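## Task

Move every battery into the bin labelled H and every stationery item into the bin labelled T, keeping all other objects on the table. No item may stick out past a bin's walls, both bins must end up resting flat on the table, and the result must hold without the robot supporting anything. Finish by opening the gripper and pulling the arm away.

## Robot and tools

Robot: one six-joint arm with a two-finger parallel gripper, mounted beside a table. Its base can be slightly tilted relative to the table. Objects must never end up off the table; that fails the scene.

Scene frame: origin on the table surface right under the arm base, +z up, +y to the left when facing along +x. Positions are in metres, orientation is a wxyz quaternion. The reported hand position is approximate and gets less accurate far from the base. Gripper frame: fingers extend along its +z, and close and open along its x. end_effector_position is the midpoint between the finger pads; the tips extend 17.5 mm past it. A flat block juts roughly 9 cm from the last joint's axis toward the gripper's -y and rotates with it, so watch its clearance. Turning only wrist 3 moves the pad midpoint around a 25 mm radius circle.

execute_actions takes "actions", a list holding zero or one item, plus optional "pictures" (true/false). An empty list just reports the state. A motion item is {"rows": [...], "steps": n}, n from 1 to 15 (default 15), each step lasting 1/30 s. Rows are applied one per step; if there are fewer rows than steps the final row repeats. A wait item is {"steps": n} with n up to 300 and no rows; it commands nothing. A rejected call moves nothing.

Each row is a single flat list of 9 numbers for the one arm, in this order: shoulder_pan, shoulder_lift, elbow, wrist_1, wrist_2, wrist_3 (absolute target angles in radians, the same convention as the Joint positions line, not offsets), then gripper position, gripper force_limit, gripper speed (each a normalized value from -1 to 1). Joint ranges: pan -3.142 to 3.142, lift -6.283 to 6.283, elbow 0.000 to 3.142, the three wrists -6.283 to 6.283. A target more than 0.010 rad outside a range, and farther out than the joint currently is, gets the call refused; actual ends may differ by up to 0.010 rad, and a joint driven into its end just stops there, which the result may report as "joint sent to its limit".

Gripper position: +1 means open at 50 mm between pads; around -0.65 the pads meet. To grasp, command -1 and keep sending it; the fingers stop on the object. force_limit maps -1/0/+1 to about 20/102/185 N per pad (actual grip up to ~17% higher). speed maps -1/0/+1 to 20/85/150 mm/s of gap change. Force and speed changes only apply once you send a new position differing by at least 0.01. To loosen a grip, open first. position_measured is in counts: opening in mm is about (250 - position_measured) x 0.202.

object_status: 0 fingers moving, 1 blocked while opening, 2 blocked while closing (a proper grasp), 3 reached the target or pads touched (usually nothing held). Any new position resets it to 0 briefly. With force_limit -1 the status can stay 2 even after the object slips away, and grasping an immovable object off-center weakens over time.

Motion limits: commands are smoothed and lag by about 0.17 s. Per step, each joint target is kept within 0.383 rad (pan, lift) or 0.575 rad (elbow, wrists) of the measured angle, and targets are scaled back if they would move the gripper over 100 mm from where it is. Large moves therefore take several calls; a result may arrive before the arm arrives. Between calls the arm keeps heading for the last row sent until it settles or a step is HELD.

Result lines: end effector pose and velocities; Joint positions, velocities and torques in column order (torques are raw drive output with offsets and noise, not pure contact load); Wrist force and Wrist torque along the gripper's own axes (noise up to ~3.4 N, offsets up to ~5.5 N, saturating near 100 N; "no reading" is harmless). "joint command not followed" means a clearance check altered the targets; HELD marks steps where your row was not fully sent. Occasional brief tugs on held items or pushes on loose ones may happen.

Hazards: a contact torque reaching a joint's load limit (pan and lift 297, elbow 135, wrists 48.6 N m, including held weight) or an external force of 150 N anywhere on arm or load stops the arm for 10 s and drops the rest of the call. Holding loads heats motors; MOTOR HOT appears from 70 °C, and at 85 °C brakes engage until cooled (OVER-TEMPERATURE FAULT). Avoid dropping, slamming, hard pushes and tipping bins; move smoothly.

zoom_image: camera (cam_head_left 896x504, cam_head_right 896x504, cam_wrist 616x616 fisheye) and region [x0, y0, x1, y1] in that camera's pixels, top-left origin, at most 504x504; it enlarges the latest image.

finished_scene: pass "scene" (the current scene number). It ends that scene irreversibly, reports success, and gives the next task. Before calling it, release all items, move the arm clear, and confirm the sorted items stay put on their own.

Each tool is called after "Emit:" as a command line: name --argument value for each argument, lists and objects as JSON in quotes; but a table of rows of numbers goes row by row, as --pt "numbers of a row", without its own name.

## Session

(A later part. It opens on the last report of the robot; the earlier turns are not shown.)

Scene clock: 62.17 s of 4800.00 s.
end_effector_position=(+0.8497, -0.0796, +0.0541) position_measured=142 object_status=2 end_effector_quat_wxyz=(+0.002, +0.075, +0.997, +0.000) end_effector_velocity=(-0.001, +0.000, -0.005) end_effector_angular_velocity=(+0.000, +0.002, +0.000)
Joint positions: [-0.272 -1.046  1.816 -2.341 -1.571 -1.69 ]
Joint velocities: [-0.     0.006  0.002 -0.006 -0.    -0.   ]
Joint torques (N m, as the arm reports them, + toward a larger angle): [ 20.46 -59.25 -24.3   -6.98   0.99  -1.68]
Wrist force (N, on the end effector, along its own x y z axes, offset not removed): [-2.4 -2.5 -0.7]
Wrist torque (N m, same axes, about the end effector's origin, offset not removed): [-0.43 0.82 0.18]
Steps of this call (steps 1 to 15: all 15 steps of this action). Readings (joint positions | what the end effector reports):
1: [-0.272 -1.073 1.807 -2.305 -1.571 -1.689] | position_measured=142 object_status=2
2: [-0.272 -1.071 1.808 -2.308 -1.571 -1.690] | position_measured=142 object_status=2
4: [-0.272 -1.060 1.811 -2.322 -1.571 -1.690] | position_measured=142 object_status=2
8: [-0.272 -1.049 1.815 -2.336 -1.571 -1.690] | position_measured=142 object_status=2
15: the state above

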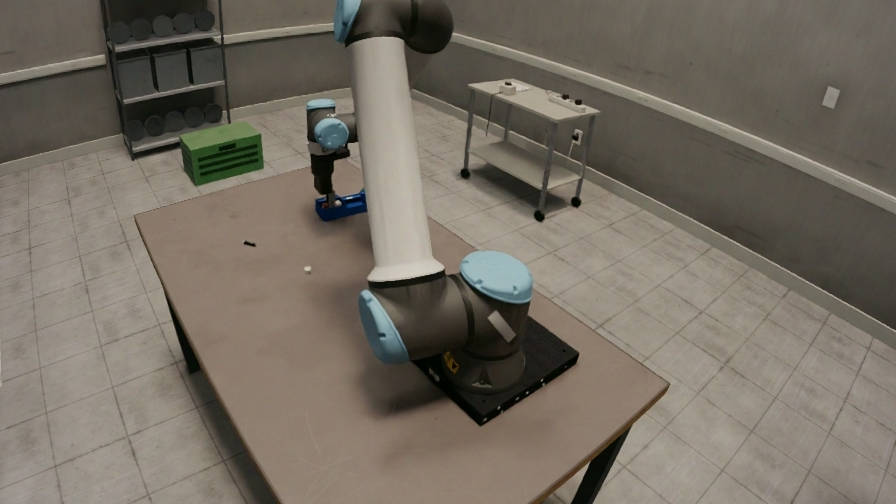

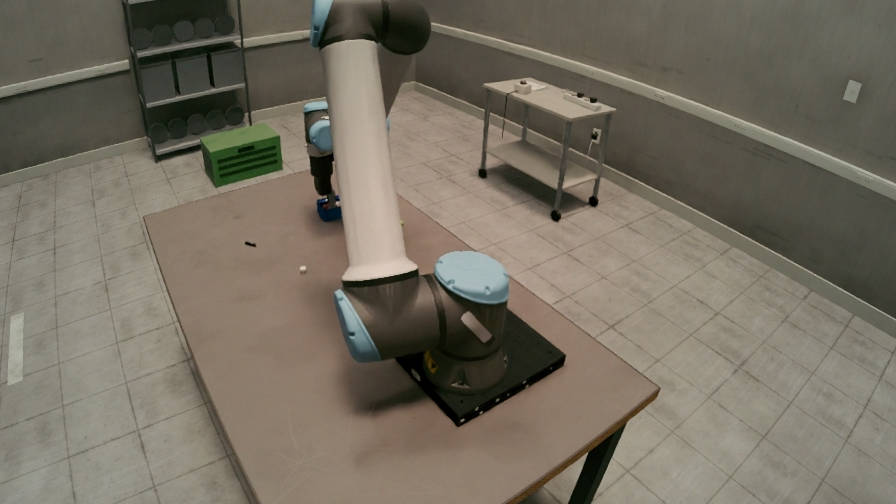

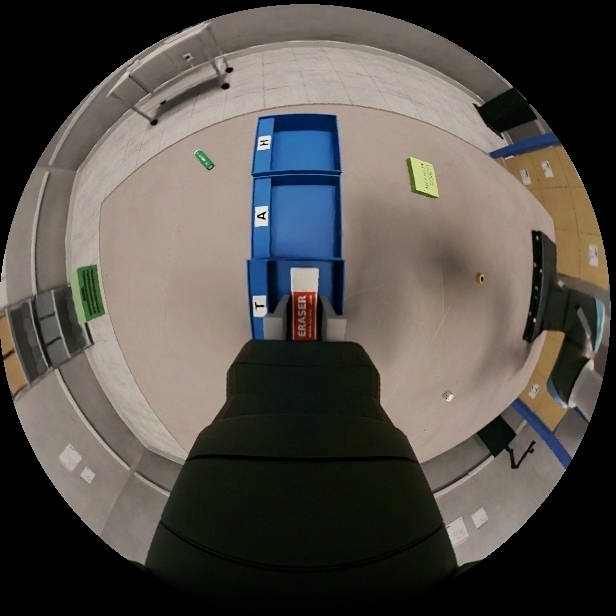

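Emit:
execute_actions --actions '[{"rows":[[-0.2715,-1.017,1.8254,-2.379,-1.571,-1.69,-1,-0.7,0.3]]}]' --pictures false

Emit:
execute_actions --actions '[{"rows":[[-0.2715,-1.017,1.8254,-2.379,-1.571,-1.69,0.34,-0.7,0.3]],"steps":8}]' --pictures false

Emit:
execute_actions --actions '[{"rows":[[-0.2715,-1.095,1.799,-2.275,-1.571,-1.69,0.34,-0.7,0.3]],"steps":10}]' --pictures false

Emit:
execute_actions --actions '[{"rows":[[-0.5357,-1.2733,2.1173,-2.4148,-1.571,-2.017,1,-0.7,0.3]]}]' --pictures false

Emit:
execute_actions --actions '[{"steps":18}]'

Emit:
zoom_image --camera "cam_wrist" --region '[220,230,388,350]'

Scene clock: 77.50 s of 4800.00 s.
end_effector_position=(+0.8493, -0.0794, +0.0302) position_measured=142 object_status=2 end_effector_quat_wxyz=(+0.001, +0.075, +0.997, +0.000) end_effector_velocity=(+0.001, +0.000, -0.002) end_effector_angular_velocity=(-0.001, -0.003, +0.001)
Joint positions: [-0.271 -1.018  1.825 -2.378 -1.571 -1.69 ]
Joint velocities: [ 0.     0.003  0.001 -0.007  0.    -0.001]
Joint torques (N m, as the arm reports them, + toward a larger angle): [ 16.59 -54.81 -20.78  -6.92   1.66  -1.79]
Wrist force (N, on the end effector, along its own x y z axes, offset not removed): [2.5 -0.9 -0.9]
Wrist torque (N m, same axes, about the end effector's origin, offset not removed): [-0.13 0.17 0.10]
Steps of this call (steps 1 to 15: the robot went on to your last target; steps 16 to 90: nothing new was sent; then 11.83 s passed at rest; steps 91 to 105: all 15 steps of this action). Readings (joint positions | what the end effector reports):
91: [-0.271 -1.045 1.816 -2.342 -1.571 -1.690] | position_measured=142 object_status=2
92: [-0.271 -1.043 1.817 -2.345 -1.571 -1.690] | position_measured=142 object_status=2
94: [-0.271 -1.032 1.820 -2.359 -1.571 -1.690] | position_measured=142 object_status=2
98: [-0.271 -1.021 1.824 -2.373 -1.571 -1.690] | position_measured=142 object_status=2
105: the state above

Scene clock: 77.77 s of 4800.00 s.
end_effector_position=(+0.8492, -0.0794, +0.0298) position_measured=101 object_status=0 end_effector_quat_wxyz=(+0.001, +0.075, +0.997, +0.000) end_effector_velocity=(-0.000, -0.000, -0.001) end_effector_angular_velocity=(-0.000, +0.000, +0.001)
Joint positions: [-0.271 -1.017  1.825 -2.379 -1.571 -1.69 ]
Joint velocities: [-0.     0.001  0.001 -0.001 -0.    -0.001]
Joint torques (N m, as the arm reports them, + toward a larger angle): [ 15.   -60.82 -23.05  -7.36   1.69  -1.7 ]
Wrist force (N, on the end effector, along its own x y z axes, offset not removed): [-0.9 -2.4 5.8]
Wrist torque (N m, same axes, about the end effector's origin, offset not removed): [-0.25 0.36 0.15]
Steps of this call (steps 1 to 8: all 8 steps of this action). Readings (joint positions | what the end effector reports):
1: [-0.271 -1.017 1.825 -2.378 -1.571 -1.690] | position_measured=139 object_status=0
2: [-0.271 -1.017 1.825 -2.379 -1.571 -1.690] | position_measured=122 object_status=0
4: [-0.271 -1.017 1.825 -2.379 -1.571 -1.690] | position_measured=101 object_status=0
8: the state above

Scene clock: 78.10 s of 4800.00 s.
end_effector_position=(+0.8491, -0.0794, +0.0903) position_measured=101 object_status=3 end_effector_quat_wxyz=(+0.002, +0.075, +0.997, -0.000) end_effector_velocity=(-0.004, +0.001, +0.059) end_effector_angular_velocity=(+0.001, +0.003, +0.001)
Joint positions: [-0.271 -1.087  1.801 -2.286 -1.571 -1.69 ]
Joint velocities: [-0.    -0.069 -0.023  0.095 -0.    -0.001]
Joint torques (N m, as the arm reports them, + toward a larger angle): [ 13.59 -84.39 -44.88  -3.91   1.64  -1.65]
Wrist force (N, on the end effector, along its own x y z axes, offset not removed): [-0.7 -3.6 0.5]
Wrist torque (N m, same axes, about the end effector's origin, offset not removed): [-0.66 0.52 0.09]
Steps of this call (steps 1 to 10: all 10 steps of this action). Readings (joint positions | what the end effector reports):
1: [-0.271 -1.017 1.825 -2.379 -1.571 -1.690] | position_measured=101 object_status=0
2: [-0.271 -1.020 1.824 -2.375 -1.571 -1.690] | position_measured=101 object_status=0
4: [-0.271 -1.048 1.814 -2.340 -1.571 -1.690] | position_measured=101 object_status=3
8: [-0.271 -1.081 1.803 -2.295 -1.571 -1.690] | position_measured=101 object_status=3
10: the state above

Scene clock: 78.60 s of 4800.00 s.
end_effector_position=(+0.6913, -0.2106, +0.0829) position_measured=3 object_status=3 end_effector_quat_wxyz=(+0.003, +0.047, +0.999, -0.000) end_effector_velocity=(-0.185, -0.093, -0.026) end_effector_angular_velocity=(+0.009, +0.020, +0.065)
Joint positions: [-0.509 -1.255  2.084 -2.402 -1.571 -1.983]
Joint velocities: [-0.247 -0.165  0.304 -0.117 -0.001 -0.311]
Joint torques (N m, as the arm reports them, + toward a larger angle): [ -0.55 -72.15 -27.85  -6.87  -1.89  -0.09]
Wrist force (N, on the end effector, along its own x y z axes, offset not removed): [1.9 -2.5 6.9]
Wrist torque (N m, same axes, about the end effector's origin, offset not removed): [-0.21 0.21 0.03]
Steps of this call (steps 1 to 15: all 15 steps of this action). Readings (joint positions | what the end effector reports):
1: [-0.271 -1.089 1.801 -2.283 -1.571 -1.690] | position_measured=99 object_status=0
2: [-0.275 -1.094 1.804 -2.284 -1.571 -1.694] | position_measured=81 object_status=0
4: [-0.312 -1.123 1.844 -2.305 -1.571 -1.736] | position_measured=47 object_status=0
8: [-0.390 -1.176 1.940 -2.344 -1.571 -1.834] | position_measured=3 object_status=0
15: the state above

Scene clock: 79.20 s of 4800.00 s.
end_effector_position=(+0.6712, -0.2203, +0.0801) position_measured=3 object_status=3 end_effector_quat_wxyz=(+0.002, +0.044, +0.999, +0.000) end_effector_velocity=(-0.001, -0.000, +0.001) end_effector_angular_velocity=(-0.001, -0.001, +0.000)
Joint positions: [-0.536 -1.273  2.117 -2.415 -1.571 -2.017]
Joint velocities: [-0.001 -0.003  0.001 -0.    -0.001 -0.001]
Joint torques (N m, as the arm reports them, + toward a larger angle): [-19.28 -74.04 -21.95  -7.51  -2.71  -1.85]
Wrist force (N, on the end effector, along its own x y z axes, offset not removed): [0.4 -3.8 6.6]
Wrist torque (N m, same axes, about the end effector's origin, offset not removed): [-0.57 0.29 0.10]
Steps of this call (steps 1 to 18: the robot went on to your last target). Readings (joint positions | what the end effector reports):
1: [-0.516 -1.260 2.093 -2.405 -1.571 -1.992] | position_measured=3 object_status=3
2: [-0.521 -1.264 2.099 -2.408 -1.571 -1.998] | position_measured=3 object_status=3
4: [-0.528 -1.268 2.108 -2.411 -1.571 -2.007] | position_measured=3 object_status=3
8: [-0.533 -1.272 2.114 -2.414 -1.571 -2.014] | position_measured=3 object_status=3
18: the state above

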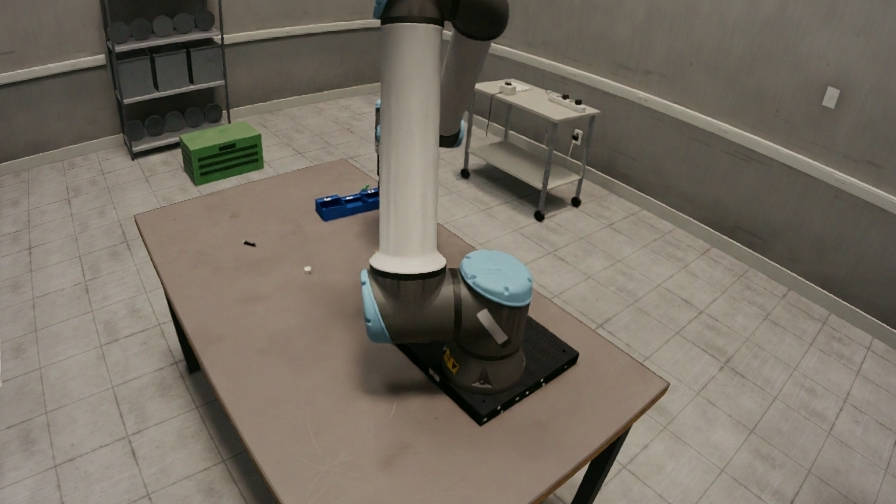

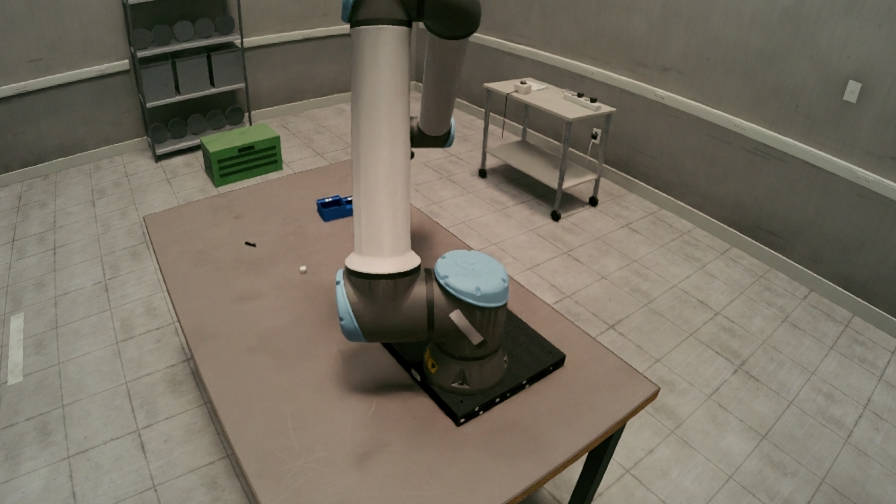

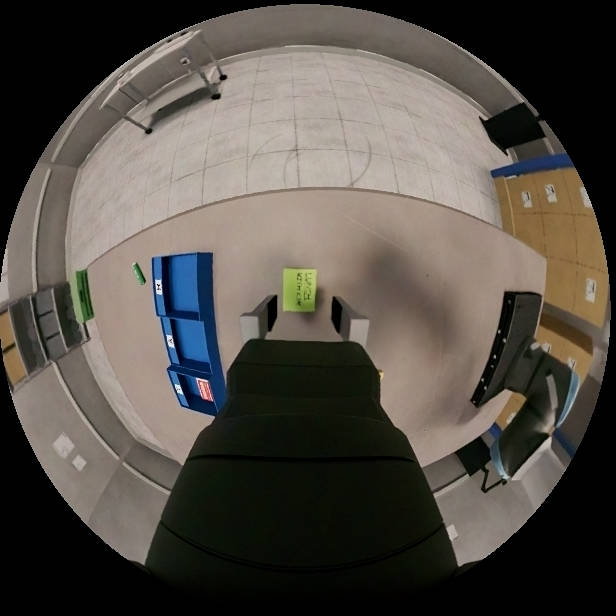

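Region (220, 230, 388, 350) of cam_wrist's 616x616 image, scaled by 3.000, with more detail than that image has; it fills the top 360 rows of this view, and the rest is white.

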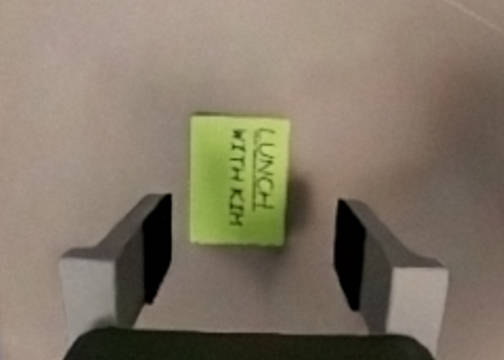

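Emit:
execute_actions --actions '[{"rows":[[-0.5385,-1.1779,2.129,-2.5219,-1.571,-1.995,1,-0.7,0.3]]}]' --pictures false

Emit:
execute_actions --actions '[{"rows":[[-0.5385,-1.1779,2.129,-2.5219,-1.571,-1.995,1,-0.7,0.3],[-0.5385,-1.1779,2.129,-2.5219,-1.571,-1.995,1,-0.7,0.3],[-0.5385,-1.1779,2.129,-2.5219,-1.571,-1.995,-1,-0.7,0]]}]'

Scene clock: 86.33 s of 4800.00 s.
end_effector_position=(+0.6762, -0.2257, +0.0235) position_measured=3 object_status=3 end_effector_quat_wxyz=(+0.002, +0.056, +0.998, +0.000) end_effector_velocity=(+0.001, -0.001, -0.011) end_effector_angular_velocity=(-0.001, -0.000, -0.003)
Joint positions: [-0.538 -1.18   2.129 -2.519 -1.571 -1.995]
Joint velocities: [ 0.     0.02   0.001 -0.021 -0.     0.003]
Joint torques (N m, as the arm reports them, + toward a larger angle): [-19.06 -45.17 -18.59  -7.57  -2.7    2.35]
Wrist force (N, on the end effector, along its own x y z axes, offset not removed): [-2.7 -1.2 -2.0]
Wrist torque (N m, same axes, about the end effector's origin, offset not removed): [-0.15 0.91 0.21]
Steps of this call (steps 1 to 15: the robot went on to your last target; steps 16 to 90: nothing new was sent; then 3.63 s passed at rest; steps 91 to 105: all 15 steps of this action). Readings (joint positions | what the end effector reports):
91: [-0.536 -1.273 2.117 -2.415 -1.571 -2.017] | position_measured=3 object_status=3
92: [-0.536 -1.270 2.118 -2.419 -1.571 -2.015] | position_measured=3 object_status=3
94: [-0.537 -1.237 2.123 -2.454 -1.571 -2.007] | position_measured=3 object_status=3
98: [-0.538 -1.195 2.127 -2.502 -1.571 -1.999] | position_measured=3 object_status=3
105: the state above

Scene clock: 86.83 s of 4800.00 s.
end_effector_position=(+0.6763, -0.2258, +0.0222) position_measured=70 object_status=2 end_effector_quat_wxyz=(+0.002, +0.056, +0.998, +0.000) end_effector_velocity=(+0.001, -0.000, +0.001) end_effector_angular_velocity=(-0.001, -0.001, +0.001)
Joint positions: [-0.538 -1.178  2.129 -2.522 -1.571 -1.995]
Joint velocities: [ 0.    -0.    -0.001 -0.    -0.    -0.001]
Joint torques (N m, as the arm reports them, + toward a larger angle): [-19.39 -39.27 -17.1   -7.54  -2.6    2.15]
Wrist force (N, on the end effector, along its own x y z axes, offset not removed): [0.9 1.0 -5.6]
Wrist torque (N m, same axes, about the end effector's origin, offset not removed): [0.05 0.99 0.10]
Steps of this call (steps 1 to 15: all 15 steps of this action). Readings (joint positions | what the end effector reports):
1: [-0.538 -1.179 2.129 -2.520 -1.571 -1.995] | position_measured=3 object_status=3
2: [-0.538 -1.179 2.129 -2.521 -1.571 -1.995] | position_measured=3 object_status=3
4: [-0.538 -1.179 2.129 -2.521 -1.571 -1.995] | position_measured=19 object_status=0
8: [-0.538 -1.178 2.129 -2.522 -1.571 -1.995] | position_measured=70 object_status=0
15: the state above

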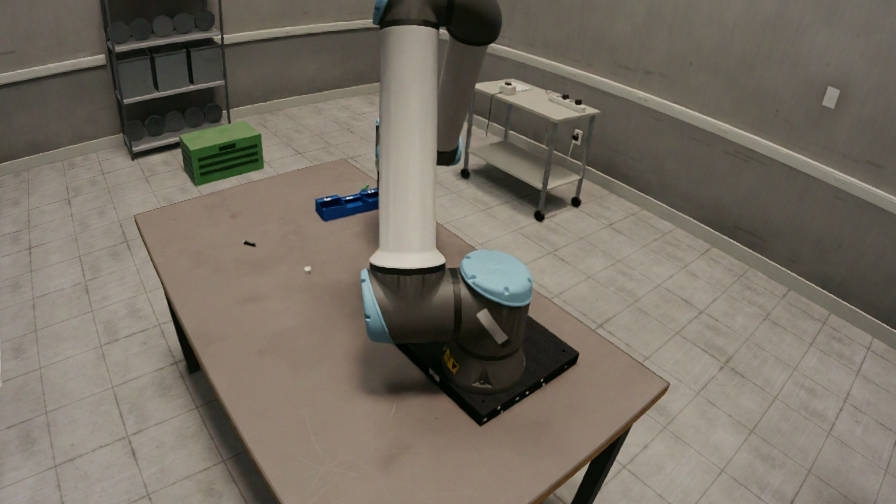

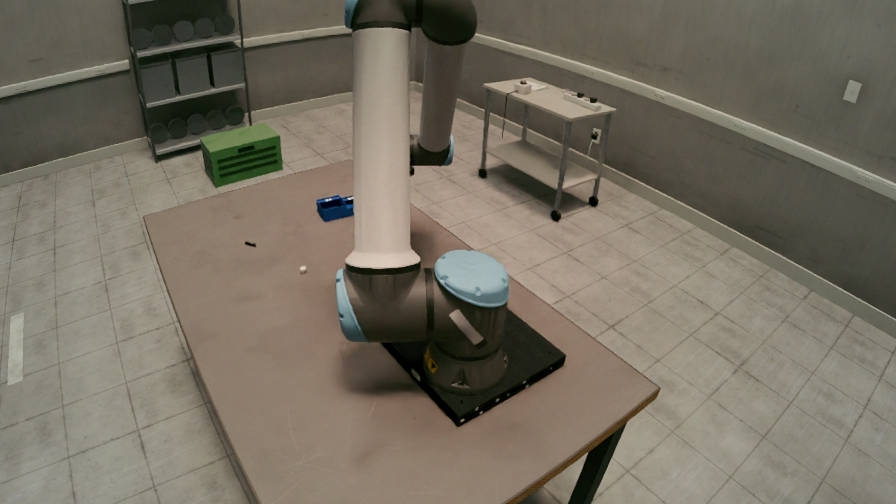

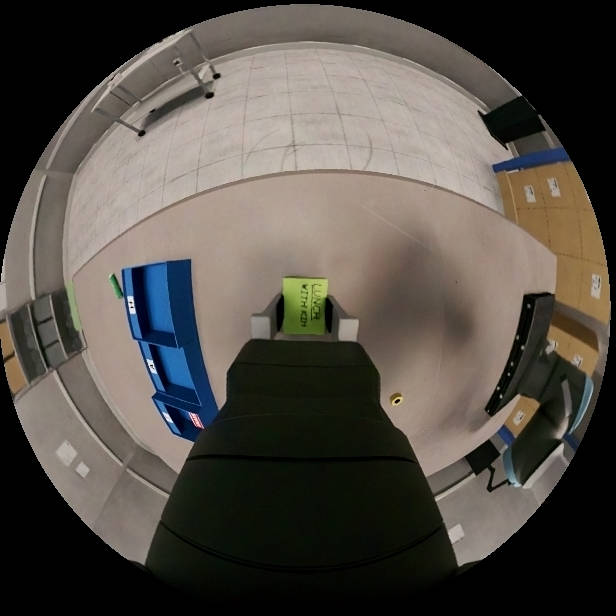

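Emit:
execute_actions --actions '[{"rows":[[-0.5385,-1.285,2.102,-2.388,-1.571,-1.995,-1,-0.7,0]],"steps":10}]' --pictures false

Emit:
execute_actions --actions '[{"rows":[[-0.2715,-1.095,1.799,-2.275,-1.571,-1.69,-1,-0.7,0]]}]' --pictures false

Emit:
execute_actions --actions '[{"rows":[[-0.2715,-1.095,1.799,-2.275,-1.571,-1.69,-1,-0.7,0],[-0.2715,-1.095,1.799,-2.275,-1.571,-1.69,-1,-0.7,0],[-0.2715,-1.095,1.799,-2.275,-1.571,-1.69,-1,-0.7,0],[-0.2715,-1.058,1.812,-2.325,-1.571,-1.69,-1,-0.7,0]]}]'

Scene clock: 92.87 s of 4800.00 s.
end_effector_position=(+0.6748, -0.2251, +0.0855) position_measured=70 object_status=2 end_effector_quat_wxyz=(+0.002, +0.056, +0.998, -0.000) end_effector_velocity=(-0.009, +0.005, +0.063) end_effector_angular_velocity=(+0.006, +0.010, -0.000)
Joint positions: [-0.539 -1.274  2.105 -2.402 -1.571 -1.995]
Joint velocities: [-0.    -0.099 -0.022  0.132 -0.    -0.   ]
Joint torques (N m, as the arm reports them, + toward a larger angle): [-11.52 -67.09 -44.04  -3.78  -1.73   2.01]
Wrist force (N, on the end effector, along its own x y z axes, offset not removed): [-1.1 -1.7 2.3]
Wrist torque (N m, same axes, about the end effector's origin, offset not removed): [-0.15 0.54 0.16]
Steps of this call (steps 1 to 15: the robot went on to your last target; steps 16 to 90: nothing new was sent; then 2.70 s passed at rest; steps 91 to 100: all 10 steps of this action). Readings (joint positions | what the end effector reports):
91: [-0.539 -1.178 2.129 -2.522 -1.571 -1.995] | position_measured=70 object_status=2
92: [-0.539 -1.181 2.127 -2.518 -1.571 -1.995] | position_measured=70 object_status=2
94: [-0.539 -1.217 2.117 -2.477 -1.571 -1.995] | position_measured=70 object_status=2
98: [-0.539 -1.265 2.107 -2.415 -1.571 -1.995] | position_measured=70 object_status=2
100: the state above

Scene clock: 93.37 s of 4800.00 s.
end_effector_position=(+0.8327, -0.0973, +0.0957) position_measured=70 object_status=2 end_effector_quat_wxyz=(+0.001, +0.073, +0.997, +0.000) end_effector_velocity=(+0.147, +0.161, +0.011) end_effector_angular_velocity=(-0.006, -0.017, -0.036)
Joint positions: [-0.298 -1.112  1.829 -2.286 -1.571 -1.721]
Joint velocities: [ 0.24   0.158 -0.277  0.101 -0.001  0.276]
Joint torques (N m, as the arm reports them, + toward a larger angle): [ -1.33 -63.73 -42.23  -3.56   2.38   0.89]
Wrist force (N, on the end effector, along its own x y z axes, offset not removed): [-2.1 4.2 3.9]
Wrist torque (N m, same axes, about the end effector's origin, offset not removed): [0.79 0.76 0.24]
Steps of this call (steps 1 to 15: all 15 steps of this action). Readings (joint positions | what the end effector reports):
1: [-0.539 -1.277 2.104 -2.399 -1.571 -1.995] | position_measured=70 object_status=2
2: [-0.535 -1.275 2.100 -2.393 -1.571 -1.991] | position_measured=70 object_status=2
4: [-0.496 -1.246 2.057 -2.372 -1.571 -1.949] | position_measured=70 object_status=2
8: [-0.413 -1.190 1.962 -2.336 -1.571 -1.854] | position_measured=70 object_status=2
15: the state above

Scene clock: 93.87 s of 4800.00 s.
end_effector_position=(+0.8494, -0.0797, +0.0663) position_measured=70 object_status=2 end_effector_quat_wxyz=(+0.002, +0.075, +0.997, +0.000) end_effector_velocity=(+0.002, +0.002, -0.014) end_effector_angular_velocity=(-0.000, -0.001, +0.001)
Joint positions: [-0.272 -1.06   1.812 -2.323 -1.571 -1.69 ]
Joint velocities: [ 0.003  0.019  0.003 -0.022 -0.     0.003]
Joint torques (N m, as the arm reports them, + toward a larger angle): [ 20.68 -63.89 -25.38  -7.7    2.7    2.07]
Wrist force (N, on the end effector, along its own x y z axes, offset not removed): [-0.1 -1.3 5.7]
Wrist torque (N m, same axes, about the end effector's origin, offset not removed): [-0.01 0.48 0.26]
Steps of this call (steps 1 to 15: all 15 steps of this action). Readings (joint positions | what the end effector reports):
1: [-0.291 -1.108 1.821 -2.283 -1.571 -1.713] | position_measured=70 object_status=2
2: [-0.286 -1.105 1.815 -2.281 -1.571 -1.707] | position_measured=70 object_status=2
4: [-0.279 -1.100 1.808 -2.278 -1.571 -1.699] | position_measured=70 object_status=2
8: [-0.274 -1.075 1.809 -2.305 -1.571 -1.693] | position_measured=70 object_status=2
15: the state above

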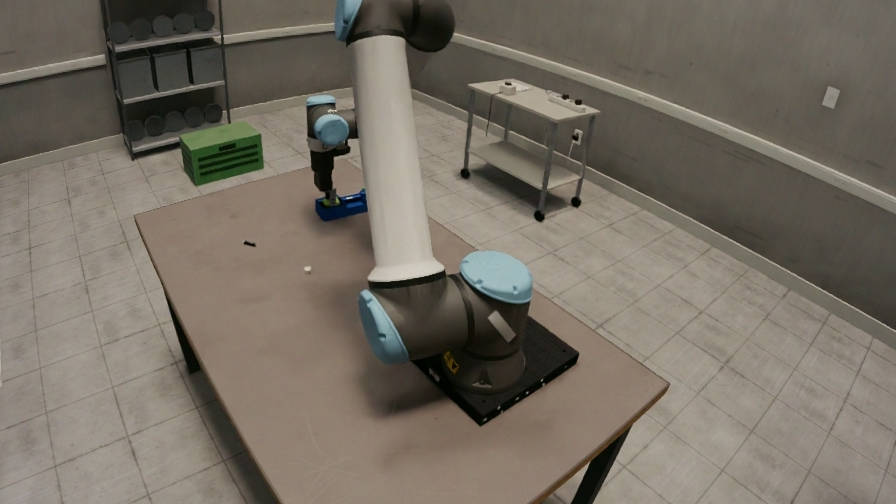

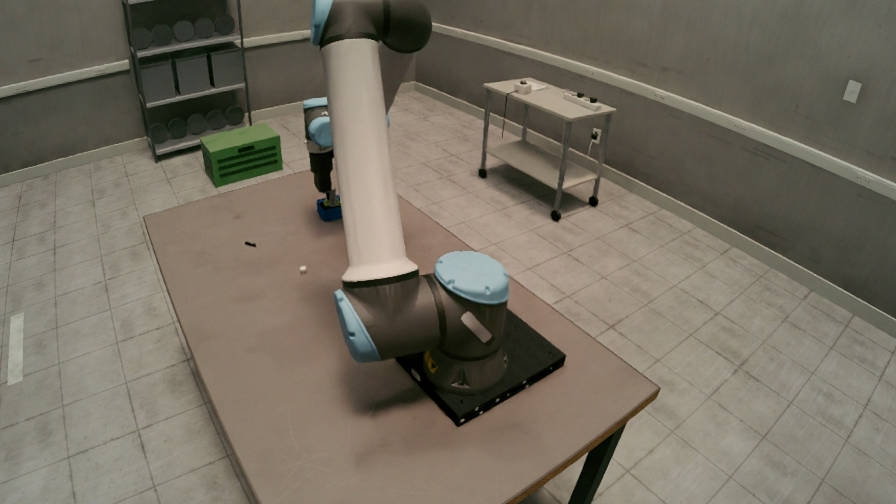

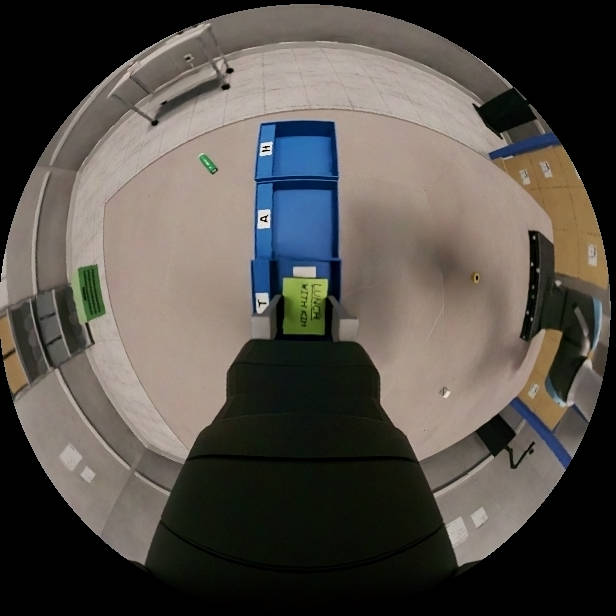

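Emit:
execute_actions --actions '[{"rows":[[-0.2715,-1.032,1.8205,-2.3593,-1.571,-1.69,-1,-0.7,0]]}]' --pictures false

Emit:
execute_actions --actions '[{"rows":[[-0.2715,-1.032,1.8205,-2.3593,-1.571,-1.69,0.71,-0.7,0]],"steps":7}]' --pictures false

Emit:
execute_actions --actions '[{"rows":[[-0.2715,-1.095,1.799,-2.275,-1.571,-1.69,0.71,-0.7,0]],"steps":9}]' --pictures false

Emit:
execute_actions --actions '[{"rows":[[-0.4592,-0.9286,1.5268,-2.169,-1.571,-2.601,0.71,-0.7,0]]}]' --pictures false

Emit:
execute_actions --actions '[{"steps":18}]'

Emit:
zoom_image --camera "cam_wrist" --region '[240,230,492,450]'

Scene clock: 101.63 s of 4800.00 s.
end_effector_position=(+0.8495, -0.0795, +0.0429) position_measured=70 object_status=2 end_effector_quat_wxyz=(+0.002, +0.075, +0.997, +0.000) end_effector_velocity=(-0.000, -0.001, -0.004) end_effector_angular_velocity=(-0.001, -0.000, -0.002)
Joint positions: [-0.271 -1.033  1.82  -2.359 -1.571 -1.69 ]
Joint velocities: [-0.001  0.005  0.001 -0.006 -0.001  0.001]
Joint torques (N m, as the arm reports them, + toward a larger angle): [ 15.66 -61.37 -23.61  -7.4    2.69   2.12]
Wrist force (N, on the end effector, along its own x y z axes, offset not removed): [-0.4 -0.2 3.0]
Wrist torque (N m, same axes, about the end effector's origin, offset not removed): [0.04 0.57 0.14]
Steps of this call (steps 1 to 15: the robot went on to your last target; steps 16 to 90: nothing new was sent; then 4.27 s passed at rest; steps 91 to 105: all 15 steps of this action). Readings (joint positions | what the end effector reports):
91: [-0.271 -1.058 1.812 -2.325 -1.571 -1.690] | position_measured=70 object_status=2
92: [-0.271 -1.056 1.813 -2.328 -1.571 -1.690] | position_measured=70 object_status=2
94: [-0.271 -1.046 1.816 -2.340 -1.571 -1.690] | position_measured=70 object_status=2
98: [-0.271 -1.036 1.819 -2.354 -1.571 -1.690] | position_measured=70 object_status=2
105: the state above

Scene clock: 101.87 s of 4800.00 s.
end_effector_position=(+0.8495, -0.0795, +0.0425) position_measured=46 object_status=0 end_effector_quat_wxyz=(+0.002, +0.075, +0.997, +0.000) end_effector_velocity=(-0.001, -0.000, -0.001) end_effector_angular_velocity=(-0.001, +0.002, +0.001)
Joint positions: [-0.271 -1.032  1.82  -2.359 -1.571 -1.69 ]
Joint velocities: [ 0.     0.001  0.001 -0.    -0.001 -0.001]
Joint torques (N m, as the arm reports them, + toward a larger angle): [ 15.72 -58.68 -23.57  -7.38   2.7    2.19]
Wrist force (N, on the end effector, along its own x y z axes, offset not removed): [-1.3 -0.8 4.9]
Wrist torque (N m, same axes, about the end effector's origin, offset not removed): [0.12 0.63 0.15]
Steps of this call (steps 1 to 7: all 7 steps of this action). Readings (joint positions | what the end effector reports):
1: [-0.271 -1.032 1.820 -2.359 -1.571 -1.690] | position_measured=67 object_status=0
2: [-0.271 -1.032 1.820 -2.359 -1.571 -1.690] | position_measured=54 object_status=0
4: [-0.271 -1.032 1.820 -2.359 -1.571 -1.690] | position_measured=46 object_status=0
7: the state above

Scene clock: 102.17 s of 4800.00 s.
end_effector_position=(+0.8490, -0.0794, +0.0898) position_measured=46 object_status=3 end_effector_quat_wxyz=(+0.002, +0.075, +0.997, -0.000) end_effector_velocity=(-0.005, +0.001, +0.062) end_effector_angular_velocity=(+0.001, +0.005, +0.000)
Joint positions: [-0.271 -1.087  1.802 -2.286 -1.571 -1.69 ]
Joint velocities: [ 0.    -0.073 -0.024  0.102 -0.001 -0.   ]
Joint torques (N m, as the arm reports them, + toward a larger angle): [ 13.9  -85.26 -46.58  -3.86   2.54   2.12]
Wrist force (N, on the end effector, along its own x y z axes, offset not removed): [-0.8 -1.3 -1.0]
Wrist torque (N m, same axes, about the end effector's origin, offset not removed): [-0.18 0.57 0.11]
Steps of this call (steps 1 to 9: all 9 steps of this action). Readings (joint positions | what the end effector reports):
1: [-0.271 -1.032 1.820 -2.359 -1.571 -1.690] | position_measured=46 object_status=0
2: [-0.271 -1.035 1.819 -2.356 -1.571 -1.690] | position_measured=46 object_status=0
4: [-0.271 -1.058 1.811 -2.326 -1.571 -1.690] | position_measured=46 object_status=3
8: [-0.271 -1.084 1.803 -2.290 -1.571 -1.690] | position_measured=46 object_status=3
9: the state above

Scene clock: 102.67 s of 4800.00 s.
end_effector_position=(+0.9413, -0.2672, +0.0909) position_measured=46 object_status=3 end_effector_quat_wxyz=(+0.001, -0.206, +0.979, +0.000) end_effector_velocity=(+0.093, -0.191, +0.002) end_effector_angular_velocity=(-0.010, -0.013, +1.435)
Joint positions: [-0.441 -0.944  1.555 -2.18  -1.571 -2.424]
Joint velocities: [-0.169  0.145 -0.255  0.096 -0.001 -1.604]
Joint torques (N m, as the arm reports them, + toward a larger angle): [  3.89 -79.71 -47.26  -3.67  -2.28   5.14]
Wrist force (N, on the end effector, along its own x y z axes, offset not removed): [-0.1 -5.9 3.4]
Wrist torque (N m, same axes, about the end effector's origin, offset not removed): [-0.67 0.35 0.23]
Steps of this call (steps 1 to 15: all 15 steps of this action). Readings (joint positions | what the end effector reports):
1: [-0.271 -1.089 1.801 -2.283 -1.571 -1.690] | position_measured=46 object_status=3
2: [-0.275 -1.087 1.797 -2.278 -1.571 -1.694] | position_measured=46 object_status=3
4: [-0.304 -1.062 1.759 -2.260 -1.571 -1.747] | position_measured=46 object_status=3
8: [-0.359 -1.014 1.676 -2.227 -1.571 -1.941] | position_measured=46 object_status=3
15: the state above

Scene clock: 103.27 s of 4800.00 s.
end_effector_position=(+0.9509, -0.2877, +0.0911) position_measured=46 object_status=3 end_effector_quat_wxyz=(+0.001, -0.282, +0.959, -0.000) end_effector_velocity=(+0.001, -0.002, +0.001) end_effector_angular_velocity=(-0.000, -0.001, +0.006)
Joint positions: [-0.459 -0.929  1.527 -2.169 -1.571 -2.6  ]
Joint velocities: [-0.001  0.    -0.001  0.     0.    -0.008]
Joint torques (N m, as the arm reports them, + toward a larger angle): [-19.02 -72.64 -51.35  -3.44  -2.54  -1.63]
Wrist force (N, on the end effector, along its own x y z axes, offset not removed): [0.1 -3.6 2.0]
Wrist torque (N m, same axes, about the end effector's origin, offset not removed): [-0.47 0.50 0.08]
Steps of this call (steps 1 to 18: the robot went on to your last target). Readings (joint positions | what the end effector reports):
1: [-0.446 -0.940 1.547 -2.177 -1.571 -2.471] | position_measured=46 object_status=3
2: [-0.449 -0.937 1.542 -2.175 -1.571 -2.505] | position_measured=46 object_status=3
4: [-0.454 -0.933 1.535 -2.172 -1.571 -2.549] | position_measured=46 object_status=3
8: [-0.458 -0.930 1.529 -2.170 -1.571 -2.585] | position_measured=46 object_status=3
18: the state above

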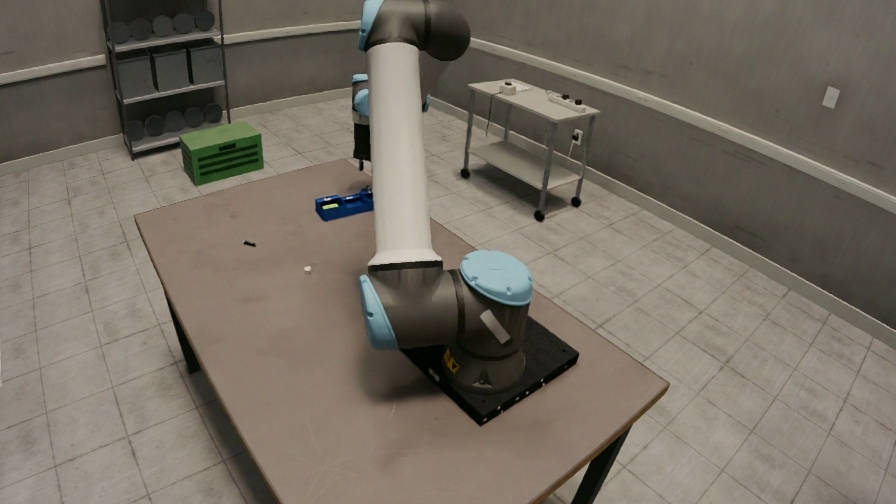

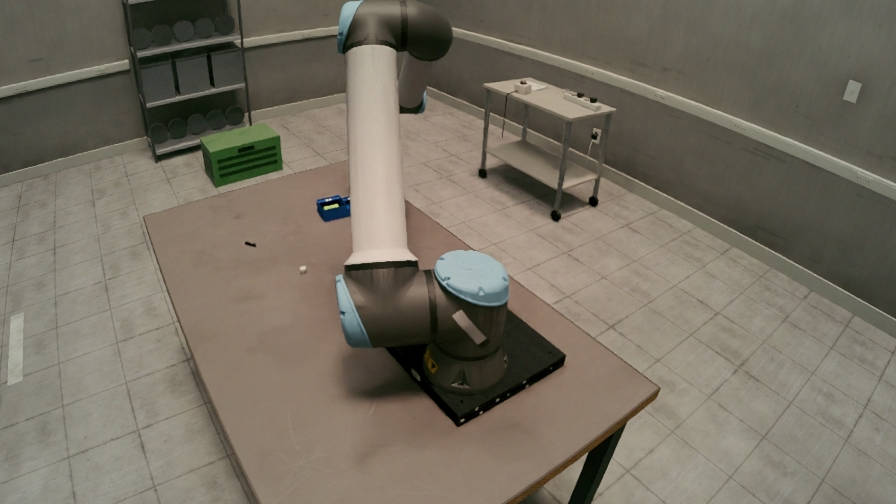

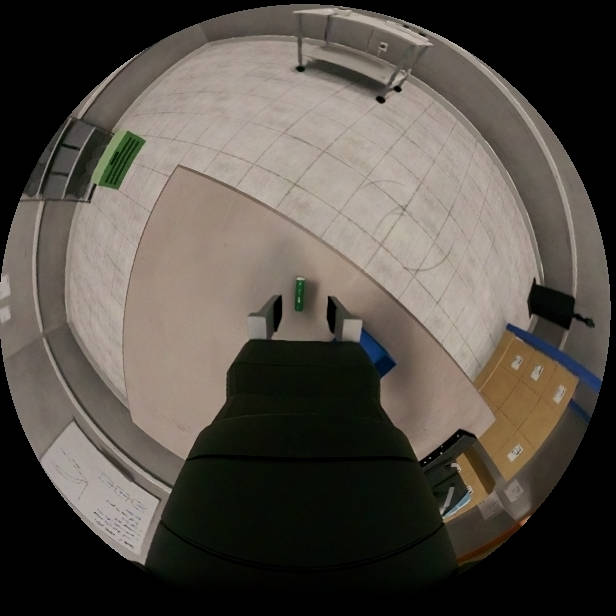

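Region (240, 230, 492, 450) of cam_wrist's 616x616 image, scaled by 2.000, with more detail than that image has; it fills the top 440 rows of this view, and the rest is white.

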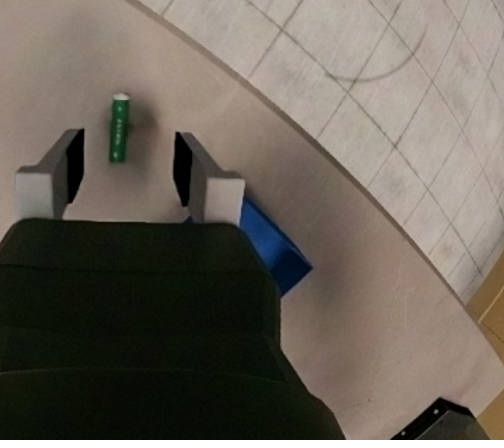

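Emit:
execute_actions --actions '[{"rows":[[-0.453,-0.864,1.540,-2.2468,-1.571,-2.545,0.71,-0.7,0]],"steps":12}]' --pictures false

Emit:
execute_actions --actions '[{"rows":[[-0.453,-0.8579,1.5411,-2.254,-1.571,-2.545,0.71,-0.7,0]],"steps":10}]' --pictures false

Emit:
execute_actions --actions '[{"rows":[[-0.453,-0.8579,1.5411,-2.254,-1.571,-2.545,-1,-0.7,0.3]]}]'

Scene clock: 107.73 s of 4800.00 s.
end_effector_position=(+0.9556, -0.2849, +0.0337) position_measured=46 object_status=3 end_effector_quat_wxyz=(+0.001, -0.260, +0.966, -0.000) end_effector_velocity=(+0.001, +0.003, -0.028) end_effector_angular_velocity=(-0.000, -0.000, -0.023)
Joint positions: [-0.453 -0.867  1.539 -2.243 -1.571 -2.548]
Joint velocities: [ 0.004  0.03   0.007 -0.037 -0.     0.027]
Joint torques (N m, as the arm reports them, + toward a larger angle): [ 20.55 -75.43 -27.26  -7.28  -1.99   2.3 ]
Wrist force (N, on the end effector, along its own x y z axes, offset not removed): [2.5 -0.3 4.4]
Wrist torque (N m, same axes, about the end effector's origin, offset not removed): [0.01 -0.09 0.04]
Steps of this call (steps 1 to 15: the robot went on to your last target; steps 16 to 90: nothing new was sent; then 1.07 s passed at rest; steps 91 to 102: all 12 steps of this action). Readings (joint positions | what the end effector reports):
91: [-0.459 -0.929 1.527 -2.169 -1.571 -2.601] | position_measured=46 object_status=3
92: [-0.459 -0.925 1.528 -2.173 -1.571 -2.598] | position_measured=46 object_status=3
94: [-0.457 -0.901 1.533 -2.200 -1.571 -2.577] | position_measured=46 object_status=3
98: [-0.454 -0.875 1.538 -2.233 -1.571 -2.555] | position_measured=46 object_status=3
102: the state above

Scene clock: 108.07 s of 4800.00 s.
end_effector_position=(+0.9560, -0.2848, +0.0256) position_measured=46 object_status=3 end_effector_quat_wxyz=(+0.001, -0.259, +0.966, -0.000) end_effector_velocity=(+0.001, -0.000, -0.005) end_effector_angular_velocity=(-0.001, -0.002, -0.001)
Joint positions: [-0.453 -0.859  1.541 -2.253 -1.571 -2.545]
Joint velocities: [ 0.     0.006  0.001 -0.009 -0.     0.001]
Joint torques (N m, as the arm reports them, + toward a larger angle): [ 20.25 -78.38 -26.54  -7.47  -1.52   2.31]
Wrist force (N, on the end effector, along its own x y z axes, offset not removed): [-1.3 -2.3 3.6]
Wrist torque (N m, same axes, about the end effector's origin, offset not removed): [-0.31 0.56 0.08]
Steps of this call (steps 1 to 10: all 10 steps of this action). Readings (joint positions | what the end effector reports):
1: [-0.453 -0.866 1.539 -2.244 -1.571 -2.547] | position_measured=46 object_status=3
2: [-0.453 -0.865 1.540 -2.245 -1.571 -2.547] | position_measured=46 object_status=3
4: [-0.453 -0.862 1.540 -2.249 -1.571 -2.546] | position_measured=46 object_status=3
8: [-0.453 -0.859 1.541 -2.252 -1.571 -2.545] | position_measured=46 object_status=3
10: the state above

Scene clock: 108.57 s of 4800.00 s.
end_effector_position=(+0.9561, -0.2847, +0.0252) position_measured=226 object_status=0 end_effector_quat_wxyz=(+0.002, -0.259, +0.966, -0.001) end_effector_velocity=(+0.001, +0.000, +0.001) end_effector_angular_velocity=(+0.000, -0.000, +0.001)
Joint positions: [-0.453 -0.858  1.541 -2.254 -1.571 -2.545]
Joint velocities: [ 0.     0.    -0.001  0.001  0.    -0.   ]
Joint torques (N m, as the arm reports them, + toward a larger angle): [ 11.49 -57.05 -23.06   0.31  -0.79   2.17]
Wrist force (N, on the end effector, along its own x y z axes, offset not removed): [2.6 9.9 -55.2]
Wrist torque (N m, same axes, about the end effector's origin, offset not removed): [-0.38 -0.23 0.10]
Steps of this call (steps 1 to 15: all 15 steps of this action). Readings (joint positions | what the end effector reports):
1: [-0.453 -0.858 1.541 -2.253 -1.571 -2.545] | position_measured=49 object_status=0
2: [-0.453 -0.858 1.541 -2.254 -1.571 -2.545] | position_measured=66 object_status=0
4: [-0.453 -0.858 1.541 -2.254 -1.571 -2.545] | position_measured=101 object_status=0
8: [-0.453 -0.858 1.541 -2.254 -1.571 -2.545] | position_measured=170 object_status=0
15: the state above

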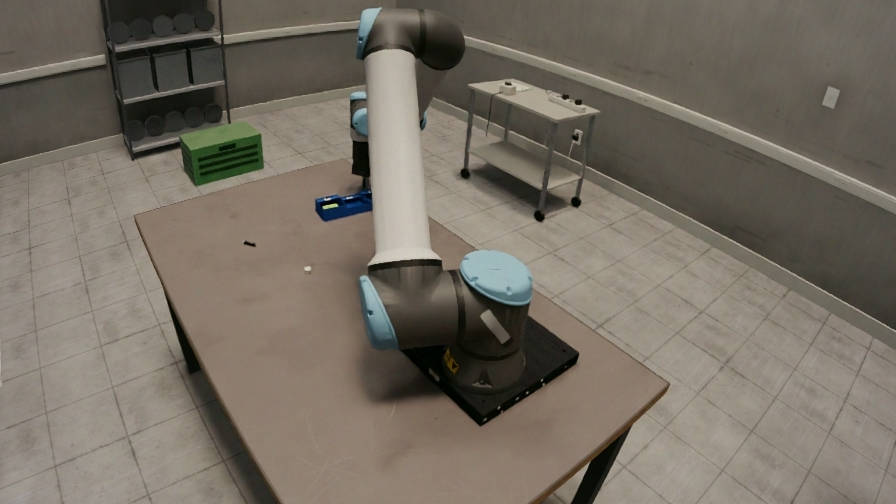

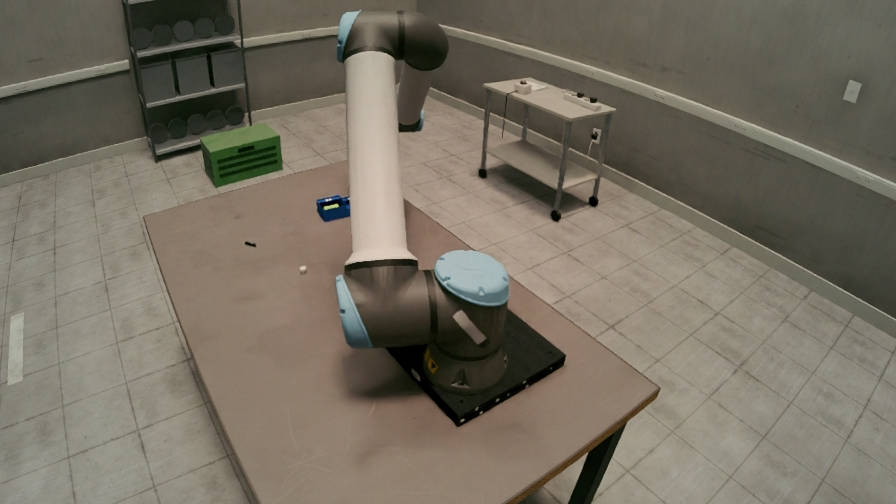

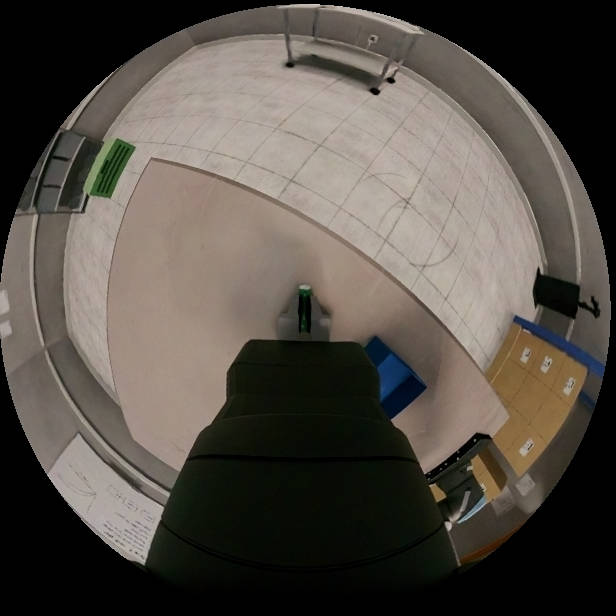

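Too high; the reported z is accurate. Reopen and lower.

Emit:
execute_actions --actions '[{"rows":[[-0.453,-0.8579,1.5411,-2.254,-1.571,-2.545,0.2,-0.7,0]],"steps":8}]' --pictures false

Emit:
execute_actions --actions '[{"rows":[[-0.453,-0.852,1.5428,-2.2616,-1.571,-2.545,0.2,-0.7,0]],"steps":12}]' --pictures false

Emit:
execute_actions --actions '[{"rows":[[-0.453,-0.852,1.5428,-2.2616,-1.571,-2.545,-1,-0.8,0]]}]' --pictures false

Scene clock: 113.17 s of 4800.00 s.
end_effector_position=(+0.9554, -0.2845, +0.0241) position_measured=127 object_status=0 end_effector_quat_wxyz=(+0.001, -0.259, +0.966, -0.000) end_effector_velocity=(+0.001, -0.000, +0.000) end_effector_angular_velocity=(-0.000, -0.003, -0.001)
Joint positions: [-0.453 -0.857  1.542 -2.254 -1.571 -2.545]
Joint velocities: [-0.     0.     0.    -0.003  0.001  0.001]
Joint torques (N m, as the arm reports them, + toward a larger angle): [-13.34 -95.02 -37.64  -7.65   1.08   2.02]
Wrist force (N, on the end effector, along its own x y z axes, offset not removed): [1.9 -0.7 4.2]
Wrist torque (N m, same axes, about the end effector's origin, offset not removed): [-0.01 -0.04 0.01]
Steps of this call (steps 1 to 15: the robot went on to your last target; steps 16 to 90: nothing new was sent; then 1.33 s passed at rest; steps 91 to 98: all 8 steps of this action). Readings (joint positions | what the end effector reports):
91: [-0.453 -0.858 1.541 -2.254 -1.571 -2.545] | position_measured=224 object_status=0
92: [-0.453 -0.858 1.541 -2.254 -1.571 -2.545] | position_measured=210 object_status=0
94: [-0.453 -0.857 1.542 -2.254 -1.571 -2.545] | position_measured=182 object_status=0
98: the state above

Scene clock: 113.57 s of 4800.00 s.
end_effector_position=(+0.9560, -0.2848, +0.0195) position_measured=123 object_status=3 end_effector_quat_wxyz=(+0.001, -0.259, +0.966, -0.000) end_effector_velocity=(-0.000, +0.000, -0.002) end_effector_angular_velocity=(-0.000, +0.000, -0.001)
Joint positions: [-0.453 -0.852  1.543 -2.261 -1.571 -2.545]
Joint velocities: [-0.     0.001  0.001 -0.003 -0.001  0.001]
Joint torques (N m, as the arm reports them, + toward a larger angle): [ -0.14 -74.36 -26.16  -7.17   0.91   2.04]
Wrist force (N, on the end effector, along its own x y z axes, offset not removed): [1.4 1.3 2.8]
Wrist torque (N m, same axes, about the end effector's origin, offset not removed): [0.47 0.07 0.19]
Steps of this call (steps 1 to 12: all 12 steps of this action). Readings (joint positions | what the end effector reports):
1: [-0.453 -0.857 1.542 -2.254 -1.571 -2.545] | position_measured=123 object_status=0
2: [-0.453 -0.857 1.542 -2.255 -1.571 -2.545] | position_measured=123 object_status=0
4: [-0.453 -0.855 1.542 -2.258 -1.571 -2.545] | position_measured=123 object_status=0
8: [-0.453 -0.853 1.543 -2.260 -1.571 -2.545] | position_measured=123 object_status=3
12: the state above

Scene clock: 114.07 s of 4800.00 s.
end_effector_position=(+0.9560, -0.2848, +0.0193) position_measured=204 object_status=2 end_effector_quat_wxyz=(+0.001, -0.259, +0.966, -0.000) end_effector_velocity=(+0.000, +0.000, +0.001) end_effector_angular_velocity=(+0.000, -0.001, +0.000)
Joint positions: [-0.453 -0.852  1.543 -2.262 -1.571 -2.545]
Joint velocities: [ 0.    -0.001  0.    -0.     0.001 -0.   ]
Joint torques (N m, as the arm reports them, + toward a larger angle): [ 15.2  -73.9  -25.99  -7.42   0.94   2.02]
Wrist force (N, on the end effector, along its own x y z axes, offset not removed): [0.4 -0.4 -0.9]
Wrist torque (N m, same axes, about the end effector's origin, offset not removed): [0.07 0.29 0.09]
Steps of this call (steps 1 to 15: all 15 steps of this action). Readings (joint positions | what the end effector reports):
1: [-0.453 -0.852 1.543 -2.261 -1.571 -2.545] | position_measured=125 object_status=0
2: [-0.453 -0.852 1.543 -2.261 -1.571 -2.545] | position_measured=139 object_status=0
4: [-0.453 -0.852 1.543 -2.261 -1.571 -2.545] | position_measured=167 object_status=0
8: [-0.453 -0.852 1.543 -2.262 -1.571 -2.545] | position_measured=204 object_status=0
15: the state above


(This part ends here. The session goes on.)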